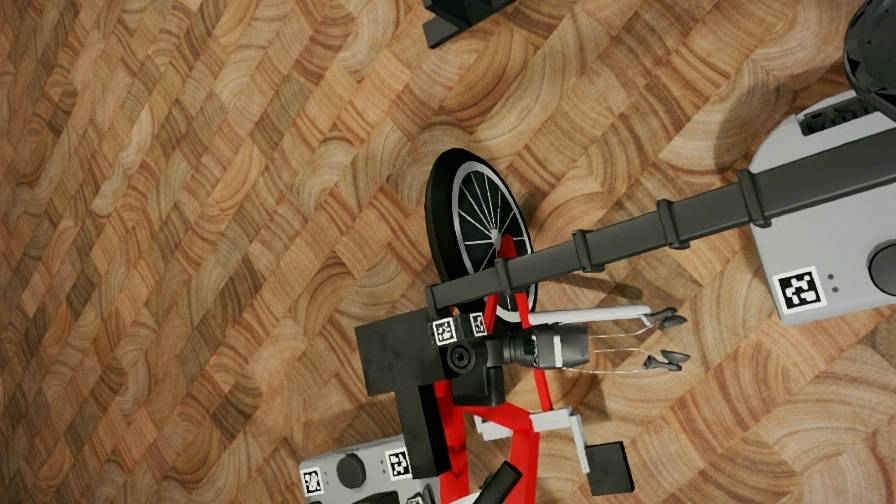

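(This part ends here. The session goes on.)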